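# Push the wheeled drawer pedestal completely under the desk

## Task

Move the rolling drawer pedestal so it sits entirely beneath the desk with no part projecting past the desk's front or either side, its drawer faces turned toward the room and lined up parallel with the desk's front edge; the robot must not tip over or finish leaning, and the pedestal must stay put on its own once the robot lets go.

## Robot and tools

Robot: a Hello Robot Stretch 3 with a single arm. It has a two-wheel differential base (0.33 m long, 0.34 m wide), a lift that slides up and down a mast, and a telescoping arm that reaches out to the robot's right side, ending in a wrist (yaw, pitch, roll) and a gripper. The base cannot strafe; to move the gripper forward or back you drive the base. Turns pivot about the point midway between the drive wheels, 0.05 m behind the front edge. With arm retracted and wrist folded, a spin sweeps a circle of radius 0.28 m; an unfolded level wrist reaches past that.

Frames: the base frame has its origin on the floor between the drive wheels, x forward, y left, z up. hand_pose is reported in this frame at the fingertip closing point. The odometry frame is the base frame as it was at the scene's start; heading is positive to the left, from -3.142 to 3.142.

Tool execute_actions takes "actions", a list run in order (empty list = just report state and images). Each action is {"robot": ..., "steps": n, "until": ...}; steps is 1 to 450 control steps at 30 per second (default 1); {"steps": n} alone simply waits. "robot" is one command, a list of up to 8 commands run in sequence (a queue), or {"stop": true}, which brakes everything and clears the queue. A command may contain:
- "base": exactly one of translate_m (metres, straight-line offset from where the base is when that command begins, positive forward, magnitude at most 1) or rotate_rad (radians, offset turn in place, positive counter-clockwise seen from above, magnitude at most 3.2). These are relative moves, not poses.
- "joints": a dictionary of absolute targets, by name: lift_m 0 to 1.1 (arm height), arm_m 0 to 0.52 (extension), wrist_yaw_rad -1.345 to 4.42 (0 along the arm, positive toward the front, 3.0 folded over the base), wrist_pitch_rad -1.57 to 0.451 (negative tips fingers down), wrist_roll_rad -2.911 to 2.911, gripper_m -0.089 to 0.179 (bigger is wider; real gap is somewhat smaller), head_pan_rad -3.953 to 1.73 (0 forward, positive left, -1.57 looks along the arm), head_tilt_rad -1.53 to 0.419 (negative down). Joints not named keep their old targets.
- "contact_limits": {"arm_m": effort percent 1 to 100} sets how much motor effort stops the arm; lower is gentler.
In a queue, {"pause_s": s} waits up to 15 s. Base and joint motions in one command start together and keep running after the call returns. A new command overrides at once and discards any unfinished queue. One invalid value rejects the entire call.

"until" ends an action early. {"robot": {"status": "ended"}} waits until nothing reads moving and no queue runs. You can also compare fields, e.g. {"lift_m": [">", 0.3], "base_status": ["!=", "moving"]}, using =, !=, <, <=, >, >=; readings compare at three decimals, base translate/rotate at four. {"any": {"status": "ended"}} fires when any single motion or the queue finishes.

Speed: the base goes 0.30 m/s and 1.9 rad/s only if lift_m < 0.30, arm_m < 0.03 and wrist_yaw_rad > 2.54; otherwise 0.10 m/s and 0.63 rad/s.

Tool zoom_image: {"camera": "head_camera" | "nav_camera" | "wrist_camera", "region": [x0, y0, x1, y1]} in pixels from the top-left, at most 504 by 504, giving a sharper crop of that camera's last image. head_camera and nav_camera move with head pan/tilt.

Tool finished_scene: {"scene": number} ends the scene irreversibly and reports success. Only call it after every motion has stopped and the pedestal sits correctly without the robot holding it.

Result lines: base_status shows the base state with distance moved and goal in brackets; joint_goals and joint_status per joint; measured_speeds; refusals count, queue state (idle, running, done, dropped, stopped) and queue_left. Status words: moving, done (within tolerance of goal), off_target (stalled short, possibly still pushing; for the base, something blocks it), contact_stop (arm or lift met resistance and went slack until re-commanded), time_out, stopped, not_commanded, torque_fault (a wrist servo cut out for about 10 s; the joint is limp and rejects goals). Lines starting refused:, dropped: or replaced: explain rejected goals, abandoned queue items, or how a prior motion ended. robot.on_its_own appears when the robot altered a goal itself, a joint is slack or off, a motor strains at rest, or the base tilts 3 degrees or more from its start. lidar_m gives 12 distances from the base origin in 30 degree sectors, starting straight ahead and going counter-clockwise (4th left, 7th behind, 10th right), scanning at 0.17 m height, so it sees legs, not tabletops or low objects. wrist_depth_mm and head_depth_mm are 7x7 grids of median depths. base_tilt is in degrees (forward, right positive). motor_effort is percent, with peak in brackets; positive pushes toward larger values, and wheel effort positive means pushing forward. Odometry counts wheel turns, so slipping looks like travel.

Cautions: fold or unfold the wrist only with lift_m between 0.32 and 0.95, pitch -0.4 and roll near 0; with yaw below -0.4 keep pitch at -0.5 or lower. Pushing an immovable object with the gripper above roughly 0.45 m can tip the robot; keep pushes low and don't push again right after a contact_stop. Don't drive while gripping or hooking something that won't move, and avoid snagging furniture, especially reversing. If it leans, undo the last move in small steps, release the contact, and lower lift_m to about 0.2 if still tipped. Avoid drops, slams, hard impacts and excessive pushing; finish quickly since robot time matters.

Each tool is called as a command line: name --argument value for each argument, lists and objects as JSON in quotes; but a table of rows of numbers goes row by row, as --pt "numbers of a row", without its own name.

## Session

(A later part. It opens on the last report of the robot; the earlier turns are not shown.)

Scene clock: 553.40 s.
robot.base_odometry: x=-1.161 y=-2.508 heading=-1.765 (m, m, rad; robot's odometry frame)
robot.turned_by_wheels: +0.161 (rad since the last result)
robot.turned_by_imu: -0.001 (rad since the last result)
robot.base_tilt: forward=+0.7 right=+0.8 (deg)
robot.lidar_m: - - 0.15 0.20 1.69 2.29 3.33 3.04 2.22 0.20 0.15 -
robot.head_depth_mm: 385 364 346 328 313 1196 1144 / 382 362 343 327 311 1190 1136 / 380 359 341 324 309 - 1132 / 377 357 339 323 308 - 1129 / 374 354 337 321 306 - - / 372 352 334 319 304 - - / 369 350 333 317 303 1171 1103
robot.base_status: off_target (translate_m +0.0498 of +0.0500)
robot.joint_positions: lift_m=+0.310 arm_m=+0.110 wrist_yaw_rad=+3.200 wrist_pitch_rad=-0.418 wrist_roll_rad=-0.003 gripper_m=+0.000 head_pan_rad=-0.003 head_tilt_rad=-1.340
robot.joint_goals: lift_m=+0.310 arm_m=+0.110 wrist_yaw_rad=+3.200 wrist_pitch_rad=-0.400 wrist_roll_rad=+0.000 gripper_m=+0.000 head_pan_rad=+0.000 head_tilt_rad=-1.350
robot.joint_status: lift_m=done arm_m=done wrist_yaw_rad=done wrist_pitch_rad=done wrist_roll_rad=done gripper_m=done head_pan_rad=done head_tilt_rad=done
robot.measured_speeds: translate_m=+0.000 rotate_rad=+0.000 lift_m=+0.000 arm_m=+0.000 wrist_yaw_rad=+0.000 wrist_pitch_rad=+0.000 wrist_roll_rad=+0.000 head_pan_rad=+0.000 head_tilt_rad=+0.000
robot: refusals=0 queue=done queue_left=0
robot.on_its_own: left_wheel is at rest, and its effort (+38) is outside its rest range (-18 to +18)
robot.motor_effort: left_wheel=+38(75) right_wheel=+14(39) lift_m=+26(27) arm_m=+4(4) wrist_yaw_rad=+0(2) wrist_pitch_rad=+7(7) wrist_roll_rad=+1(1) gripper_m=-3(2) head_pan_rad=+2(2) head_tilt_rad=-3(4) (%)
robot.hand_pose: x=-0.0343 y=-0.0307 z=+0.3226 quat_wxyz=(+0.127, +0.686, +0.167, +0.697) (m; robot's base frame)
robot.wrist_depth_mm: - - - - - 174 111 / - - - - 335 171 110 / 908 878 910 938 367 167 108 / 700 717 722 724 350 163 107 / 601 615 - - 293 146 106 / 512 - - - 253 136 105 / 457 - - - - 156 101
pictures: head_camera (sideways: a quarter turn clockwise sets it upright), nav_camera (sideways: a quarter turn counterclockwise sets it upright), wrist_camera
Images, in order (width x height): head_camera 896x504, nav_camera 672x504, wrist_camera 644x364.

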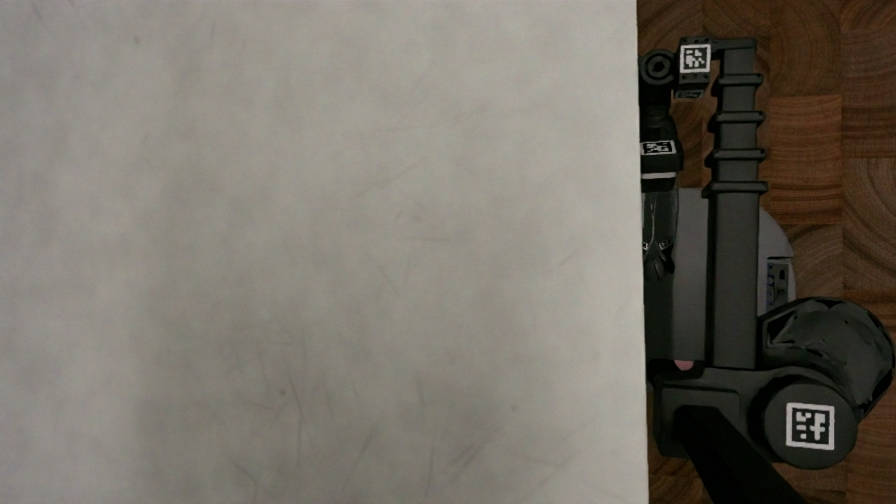

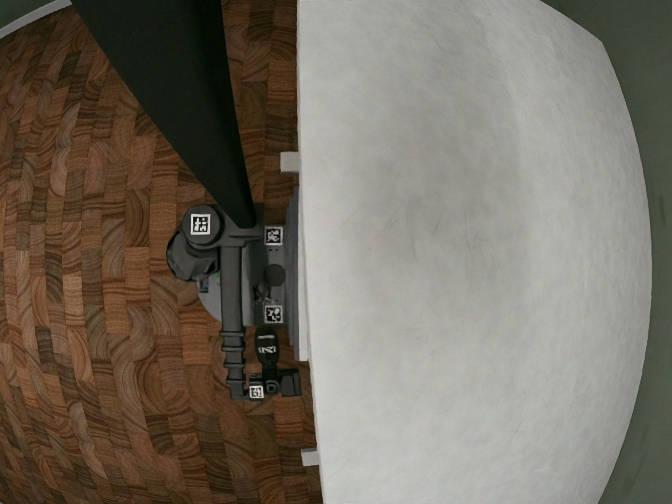

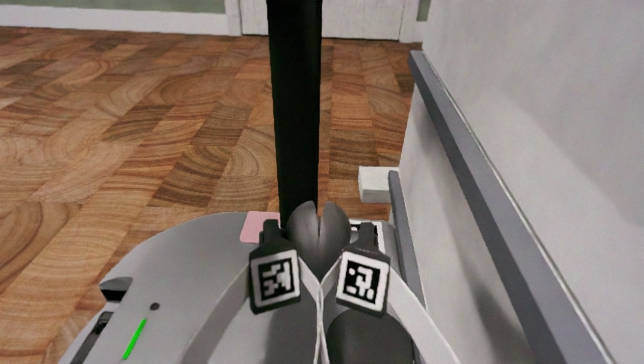

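execute_actions --actions '[{"robot":[{"base":{"translate_m":-0.52}},{"joints":{"arm_m":0,"lift_m":0.36,"wrist_yaw_rad":3.0},"base":{"rotate_rad":1.62}},{"joints":{"wrist_yaw_rad":0.0,"head_pan_rad":-1.57,"head_tilt_rad":-0.75},"base":{"translate_m":-0.17}},{"joints":{"wrist_pitch_rad":0,"lift_m":0.18}}],"steps":450,"until":{"robot":{"status":"ended"}}},{"steps":450,"until":{"robot":{"status":"ended"}}}]'

Scene clock: 583.97 s.
robot.base_odometry: x=-1.228 y=-1.973 heading=-0.145 (m, m, rad; robot's odometry frame)
robot.turned_by_wheels: +1.620 (rad since the last result)
robot.turned_by_imu: +1.635 (rad since the last result)
robot.base_tilt: forward=+0.8 right=+0.9 (deg)
robot.lidar_m: 1.78 1.89 2.62 2.82 2.68 2.04 1.97 1.89 1.10 0.56 0.59 1.85
robot.head_depth_mm: 1127 918 656 1740 1576 1341 1163 / 1129 899 646 1731 1560 1328 1154 / 1127 885 637 1727 1545 1321 1148 / 1117 865 633 1225 1002 1254 1140 / 1123 853 645 1146 966 1110 1130 / 1124 836 637 1135 961 1141 1126 / 1106 820 628 1161 949 1152 1120
robot.base_status: done (translate_m -0.1700 of -0.1700)
robot.joint_positions: lift_m=+0.180 arm_m=+0.002 wrist_yaw_rad=+0.002 wrist_pitch_rad=-0.025 wrist_roll_rad=-0.003 gripper_m=+0.000 head_pan_rad=-1.563 head_tilt_rad=-0.754
robot.joint_goals: lift_m=+0.180 arm_m=+0.000 wrist_yaw_rad=+0.000 wrist_pitch_rad=+0.000 wrist_roll_rad=+0.000 gripper_m=+0.000 head_pan_rad=-1.570 head_tilt_rad=-0.750
robot.joint_status: lift_m=done arm_m=done wrist_yaw_rad=done wrist_pitch_rad=done wrist_roll_rad=done gripper_m=done head_pan_rad=done head_tilt_rad=done
robot.measured_speeds: translate_m=+0.000 rotate_rad=+0.000 lift_m=+0.000 arm_m=+0.000 wrist_yaw_rad=+0.000 wrist_pitch_rad=+0.000 wrist_roll_rad=+0.000 head_pan_rad=+0.000 head_tilt_rad=+0.000
robot: refusals=0 queue=done queue_left=0
robot.motor_effort: left_wheel=-2(38) right_wheel=+1(16) lift_m=+19(35) arm_m=-5(6) wrist_yaw_rad=-1(5) wrist_pitch_rad=+9(12) wrist_roll_rad=+1(1) gripper_m=-3(2) head_pan_rad=-3(51) head_tilt_rad=+1(25) (%)
robot.hand_pose: x=-0.0210 y=-0.4027 z=+0.2886 quat_wxyz=(+0.708, +0.010, -0.706, -0.008) (m; robot's base frame)
robot.wrist_depth_mm: 299 295 295 294 - - - / 307 308 304 305 - - - / 320 318 316 314 - - - / 335 332 329 326 - - - / 344 344 340 - 886 934 797 / 369 359 354 - 672 675 678 / 375 375 370 369 514 525 540
pictures: head_camera (sideways: a quarter turn clockwise sets it upright), nav_camera (sideways: a quarter turn counterclockwise sets it upright), wrist_camera
Images, in order (width x height): head_camera 896x504, nav_camera 672x504, wrist_camera 644x364.

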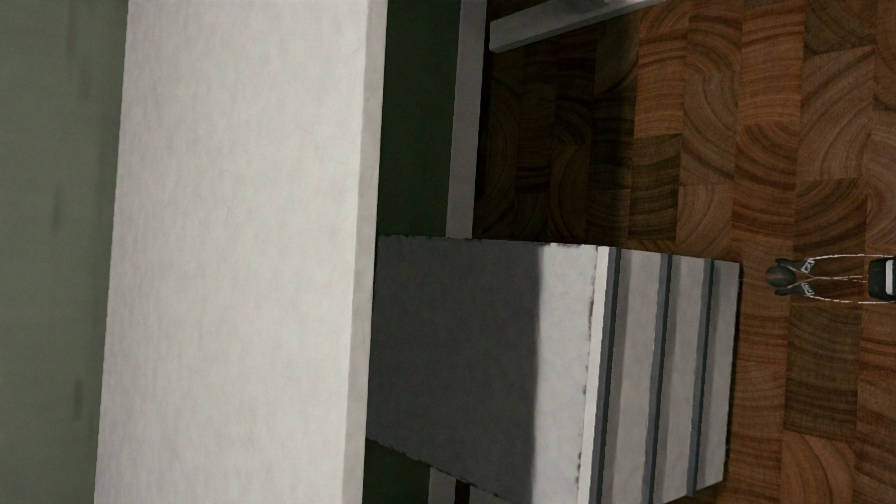

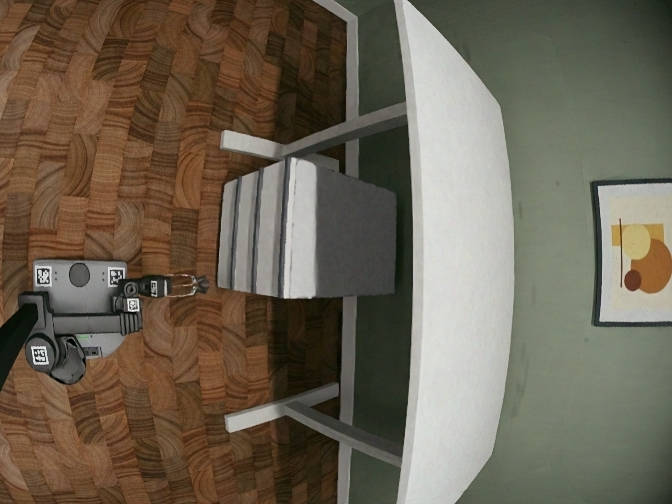

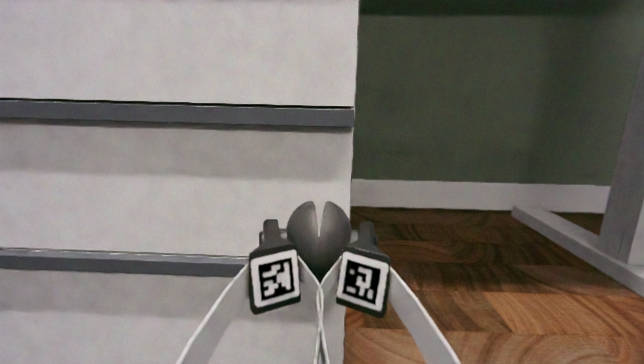

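execute_actions --actions '[{"robot":[{"base":{"translate_m":0.04},"joints":{"lift_m":0.205,"arm_m":0.12}},{"joints":{"arm_m":0.2}}],"steps":450,"until":{"robot":{"status":"ended"}}}]'

Scene clock: 593.50 s.
robot.base_odometry: x=-1.189 y=-1.979 heading=-0.145 (m, m, rad; robot's odometry frame)
robot.turned_by_wheels: +0.000 (rad since the last result)
robot.turned_by_imu: -0.018 (rad since the last result)
robot.base_tilt: forward=+0.7 right=+0.8 (deg)
robot.lidar_m: 1.74 1.84 2.52 2.81 2.73 2.08 2.01 1.92 1.12 0.57 0.60 1.82
robot.head_depth_mm: 1133 923 658 1763 1581 1341 1163 / 1133 901 649 1742 1566 1332 1153 / 1129 887 640 1723 1561 1320 1164 / 1118 870 633 1193 979 1233 - / 1115 853 649 1145 968 1114 1135 / 1122 838 638 1132 959 1146 1127 / 1109 824 629 1638 952 1203 1120
robot.base_status: done (translate_m +0.0400 of +0.0400)
robot.joint_positions: lift_m=+0.205 arm_m=+0.158 wrist_yaw_rad=+0.010 wrist_pitch_rad=-0.028 wrist_roll_rad=-0.003 gripper_m=+0.000 head_pan_rad=-1.563 head_tilt_rad=-0.753
robot.joint_goals: lift_m=+0.205 arm_m=+0.158 wrist_yaw_rad=+0.000 wrist_pitch_rad=+0.000 wrist_roll_rad=+0.000 gripper_m=+0.000 head_pan_rad=-1.570 head_tilt_rad=-0.750
robot.joint_status: lift_m=done arm_m=contact_stop wrist_yaw_rad=done wrist_pitch_rad=done wrist_roll_rad=done gripper_m=done head_pan_rad=done head_tilt_rad=done
robot.measured_speeds: translate_m=-0.001 rotate_rad=-0.002 lift_m=+0.000 arm_m=-0.014 wrist_yaw_rad=+0.220 wrist_pitch_rad=+0.048 wrist_roll_rad=+0.000 head_pan_rad=+0.000 head_tilt_rad=+0.000
robot: refusals=0 queue=dropped queue_left=0
robot.on_its_own: arm_m is slack since a contact_stop, until your next command for it (your +0.200 is given up)
robot.motor_effort: left_wheel=-2(10) right_wheel=+3(4) lift_m=+30(34) arm_m=+13(54) wrist_yaw_rad=-12(11) wrist_pitch_rad=+10(13) wrist_roll_rad=+1(1) gripper_m=-5(5) head_pan_rad=-5(3) head_tilt_rad=+1(2) (%)
robot.hand_pose: x=-0.0189 y=-0.5581 z=+0.3123 quat_wxyz=(+0.708, +0.014, -0.706, -0.007) (m; robot's base frame)
robot.wrist_depth_mm: 159 158 158 158 158 857 877 / 164 165 165 163 163 920 907 / 171 171 170 169 169 958 941 / 166 166 165 165 166 985 971 / 184 184 183 181 182 985 962 / 192 193 190 193 193 712 708 / 201 200 199 199 200 570 566
pictures: head_camera (sideways: a quarter turn clockwise sets it upright), nav_camera (sideways: a quarter turn counterclockwise sets it upright), wrist_camera
Images, in order (width x height): head_camera 896x504, nav_camera 672x504, wrist_camera 644x364.

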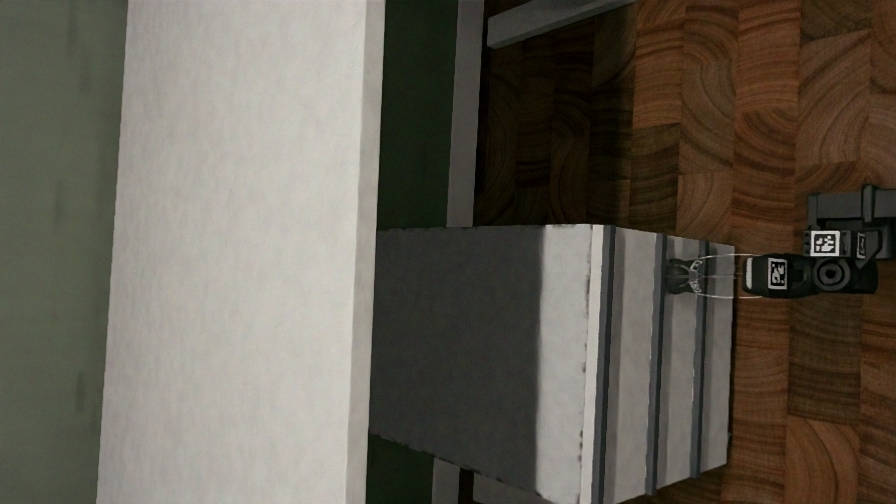

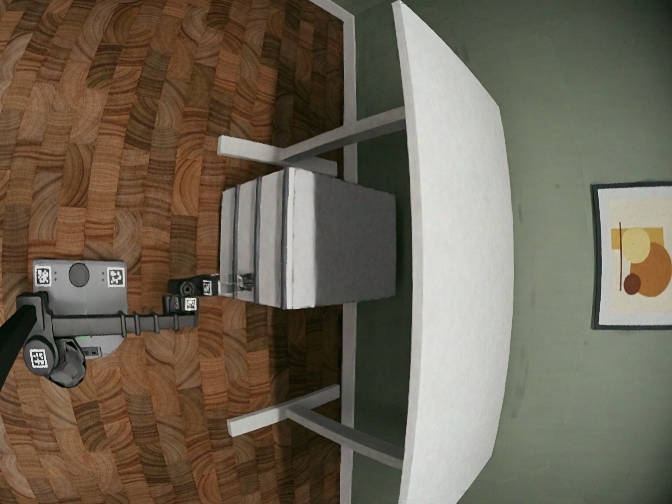

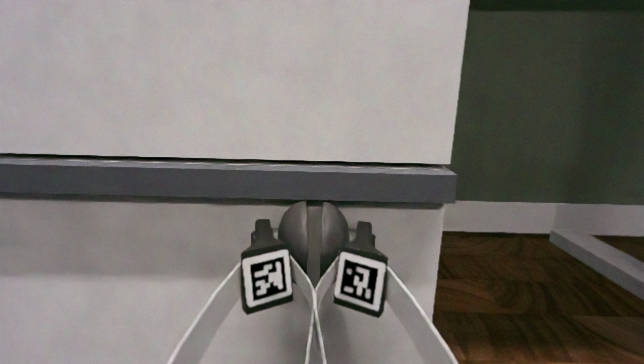

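execute_actions --actions '[{"robot":{"joints":{"arm_m":0.185},"contact_limits":{"arm_m":75}},"steps":150,"until":{"robot":{"status":"ended"}}},{"robot":{"joints":{"arm_m":0.15}},"steps":150,"until":{"robot":{"status":"ended"}}}]'

Scene clock: 599.63 s.
robot.base_odometry: x=-1.189 y=-1.979 heading=-0.145 (m, m, rad; robot's odometry frame)
robot.turned_by_wheels: +0.000 (rad since the last result)
robot.turned_by_imu: -0.001 (rad since the last result)
robot.base_tilt: forward=+0.7 right=+0.8 (deg)
robot.lidar_m: 1.74 1.84 2.52 2.81 2.73 2.09 2.01 1.92 1.12 0.60 0.62 1.82
robot.head_depth_mm: 1134 927 658 1751 1583 1342 1160 / 1130 907 651 1747 1568 1330 1155 / 1132 888 641 1732 1565 1324 1165 / 1117 872 631 1191 979 1256 1187 / 1113 856 646 1147 980 1181 1129 / 1120 843 640 1132 976 1176 1128 / 1111 826 633 1637 971 1226 1118
robot.base_status: done (translate_m +0.0400 of +0.0400)
robot.joint_positions: lift_m=+0.205 arm_m=+0.150 wrist_yaw_rad=-0.002 wrist_pitch_rad=-0.025 wrist_roll_rad=-0.003 gripper_m=+0.000 head_pan_rad=-1.563 head_tilt_rad=-0.751
robot.joint_goals: lift_m=+0.205 arm_m=+0.150 wrist_yaw_rad=+0.000 wrist_pitch_rad=+0.000 wrist_roll_rad=+0.000 gripper_m=+0.000 head_pan_rad=-1.570 head_tilt_rad=-0.750
robot.joint_status: lift_m=done arm_m=done wrist_yaw_rad=done wrist_pitch_rad=done wrist_roll_rad=done gripper_m=done head_pan_rad=done head_tilt_rad=done
robot.measured_speeds: translate_m=+0.000 rotate_rad=+0.000 lift_m=+0.000 arm_m=+0.000 wrist_yaw_rad=+0.000 wrist_pitch_rad=+0.000 wrist_roll_rad=+0.000 head_pan_rad=+0.000 head_tilt_rad=+0.000
robot: refusals=0 queue=done queue_left=0
robot.motor_effort: left_wheel=-1(11) right_wheel=+0(9) lift_m=+30(30) arm_m=-5(44) wrist_yaw_rad=+1(8) wrist_pitch_rad=+10(11) wrist_roll_rad=+1(1) gripper_m=-2(5) head_pan_rad=-3(2) head_tilt_rad=+1(1) (%)
robot.hand_pose: x=-0.0218 y=-0.5509 z=+0.3131 quat_wxyz=(+0.708, +0.008, -0.706, -0.010) (m; robot's base frame)
robot.wrist_depth_mm: 183 184 186 187 190 884 870 / 190 191 192 193 197 917 933 / 196 197 199 202 204 961 974 / 203 194 194 196 212 990 - / 211 213 214 - 221 - - / 220 222 223 - 676 718 701 / 228 231 234 236 240 565 575
pictures: head_camera (sideways: a quarter turn clockwise sets it upright), nav_camera (sideways: a quarter turn counterclockwise sets it upright), wrist_camera
Images, in order (width x height): head_camera 896x504, nav_camera 672x504, wrist_camera 644x364.

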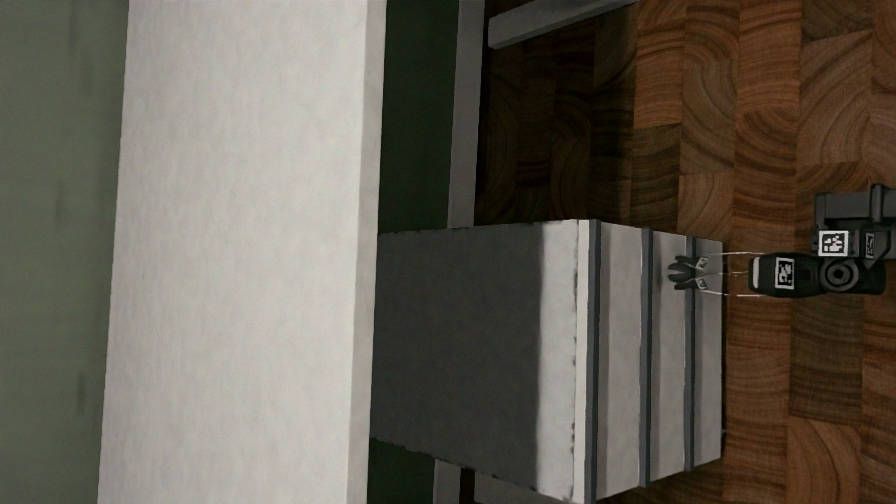

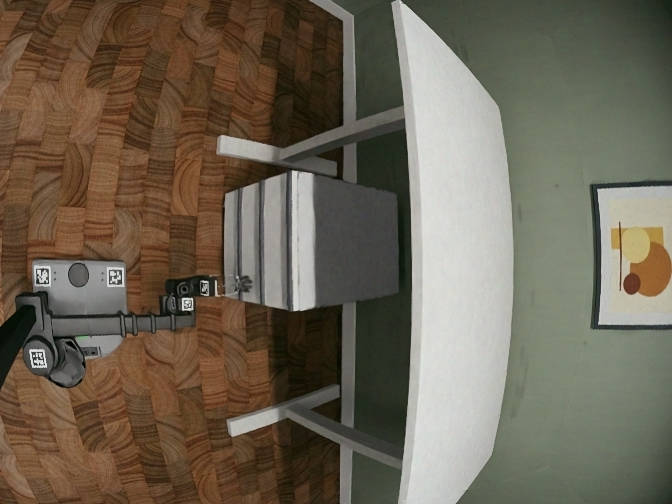

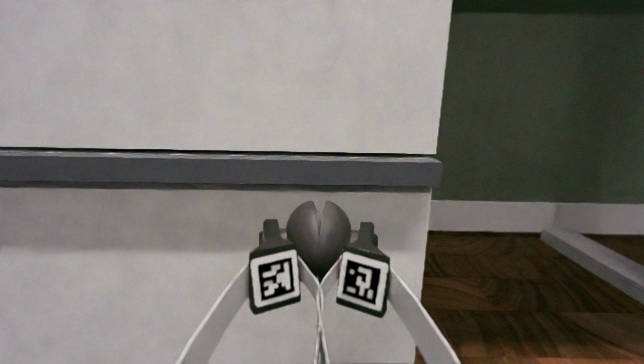

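execute_actions --actions '[{"robot":{"joints":{"arm_m":0.05}},"steps":60,"until":{"robot":{"status":"ended"}}}]'

finished_scene --scene 1

Scene clock: 610.80 s.
robot.base_odometry: x=-1.189 y=-1.979 heading=-0.145 (m, m, rad; robot's odometry frame)
robot.turned_by_wheels: +0.000 (rad since the last result)
robot.turned_by_imu: -0.001 (rad since the last result)
robot.base_tilt: forward=+0.7 right=+0.9 (deg)
robot.lidar_m: 1.74 1.84 2.52 2.81 2.73 2.07 2.01 1.93 1.12 0.60 0.62 1.82
robot.head_depth_mm: 1133 925 660 1748 1584 1340 1162 / 1135 905 648 1741 1571 1332 1152 / 1134 891 641 1730 1557 1319 1149 / 1117 870 633 1194 983 1232 1162 / 1118 856 647 1150 977 1184 1130 / 1117 841 640 1132 971 1176 1125 / 1112 826 632 1630 970 1226 1121
robot.base_status: done (translate_m +0.0400 of +0.0400)
robot.joint_positions: lift_m=+0.205 arm_m=+0.050 wrist_yaw_rad=-0.001 wrist_pitch_rad=-0.025 wrist_roll_rad=-0.003 gripper_m=+0.000 head_pan_rad=-1.563 head_tilt_rad=-0.751
robot.joint_goals: lift_m=+0.205 arm_m=+0.050 wrist_yaw_rad=+0.000 wrist_pitch_rad=+0.000 wrist_roll_rad=+0.000 gripper_m=+0.000 head_pan_rad=-1.570 head_tilt_rad=-0.750
robot.joint_status: lift_m=done arm_m=done wrist_yaw_rad=done wrist_pitch_rad=done wrist_roll_rad=done gripper_m=done head_pan_rad=done head_tilt_rad=done
robot.measured_speeds: translate_m=+0.000 rotate_rad=+0.000 lift_m=+0.000 arm_m=+0.000 wrist_yaw_rad=+0.000 wrist_pitch_rad=+0.000 wrist_roll_rad=+0.000 head_pan_rad=+0.000 head_tilt_rad=+0.000
robot: refusals=0 queue=done queue_left=0
robot.motor_effort: left_wheel=-1(0) right_wheel=+0(0) lift_m=+30(30) arm_m=-5(6) wrist_yaw_rad=+1(1) wrist_pitch_rad=+10(10) wrist_roll_rad=+1(1) gripper_m=-2(2) head_pan_rad=-3(4) head_tilt_rad=+0(0) (%)
robot.hand_pose: x=-0.0217 y=-0.4509 z=+0.3132 quat_wxyz=(+0.708, +0.009, -0.706, -0.009) (m; robot's base frame)
robot.wrist_depth_mm: 272 274 278 281 941 983 988 / 282 285 288 290 - - - / 287 291 294 296 - - - / 302 306 306 312 - - - / 316 319 321 - 908 994 910 / 322 325 329 - 715 728 714 / 342 345 348 355 539 560 566
pictures: head_camera (sideways: a quarter turn clockwise sets it upright), nav_camera (sideways: a quarter turn counterclockwise sets it upright), wrist_camera
Images, in order (width x height): head_camera 896x504, nav_camera 672x504, wrist_camera 644x364.

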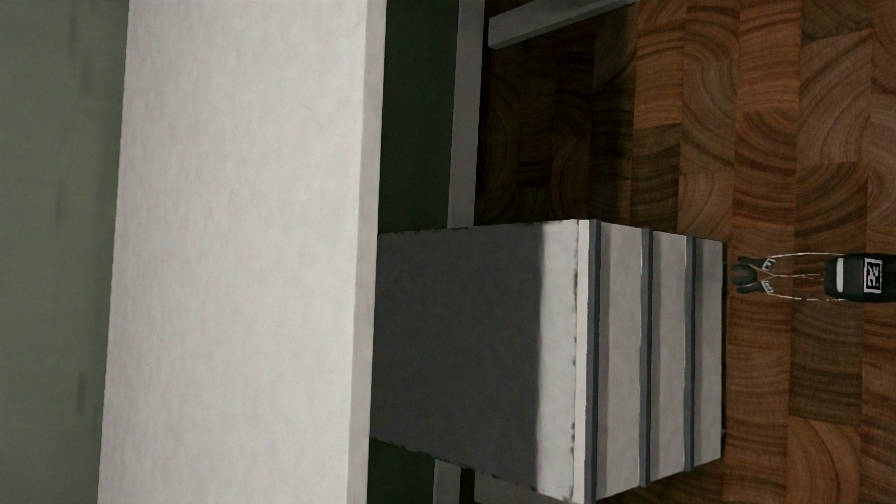

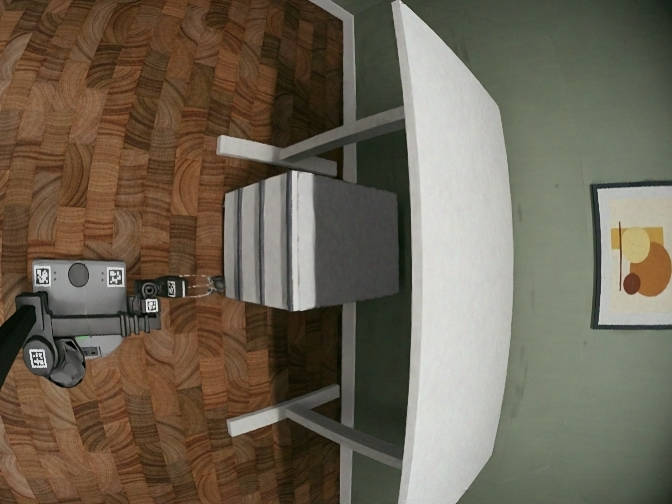

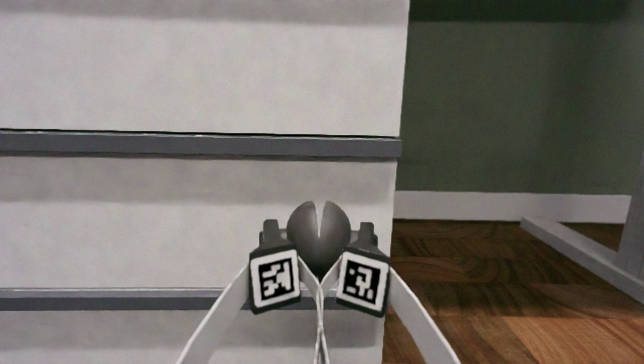

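The scene is finished: the task was done.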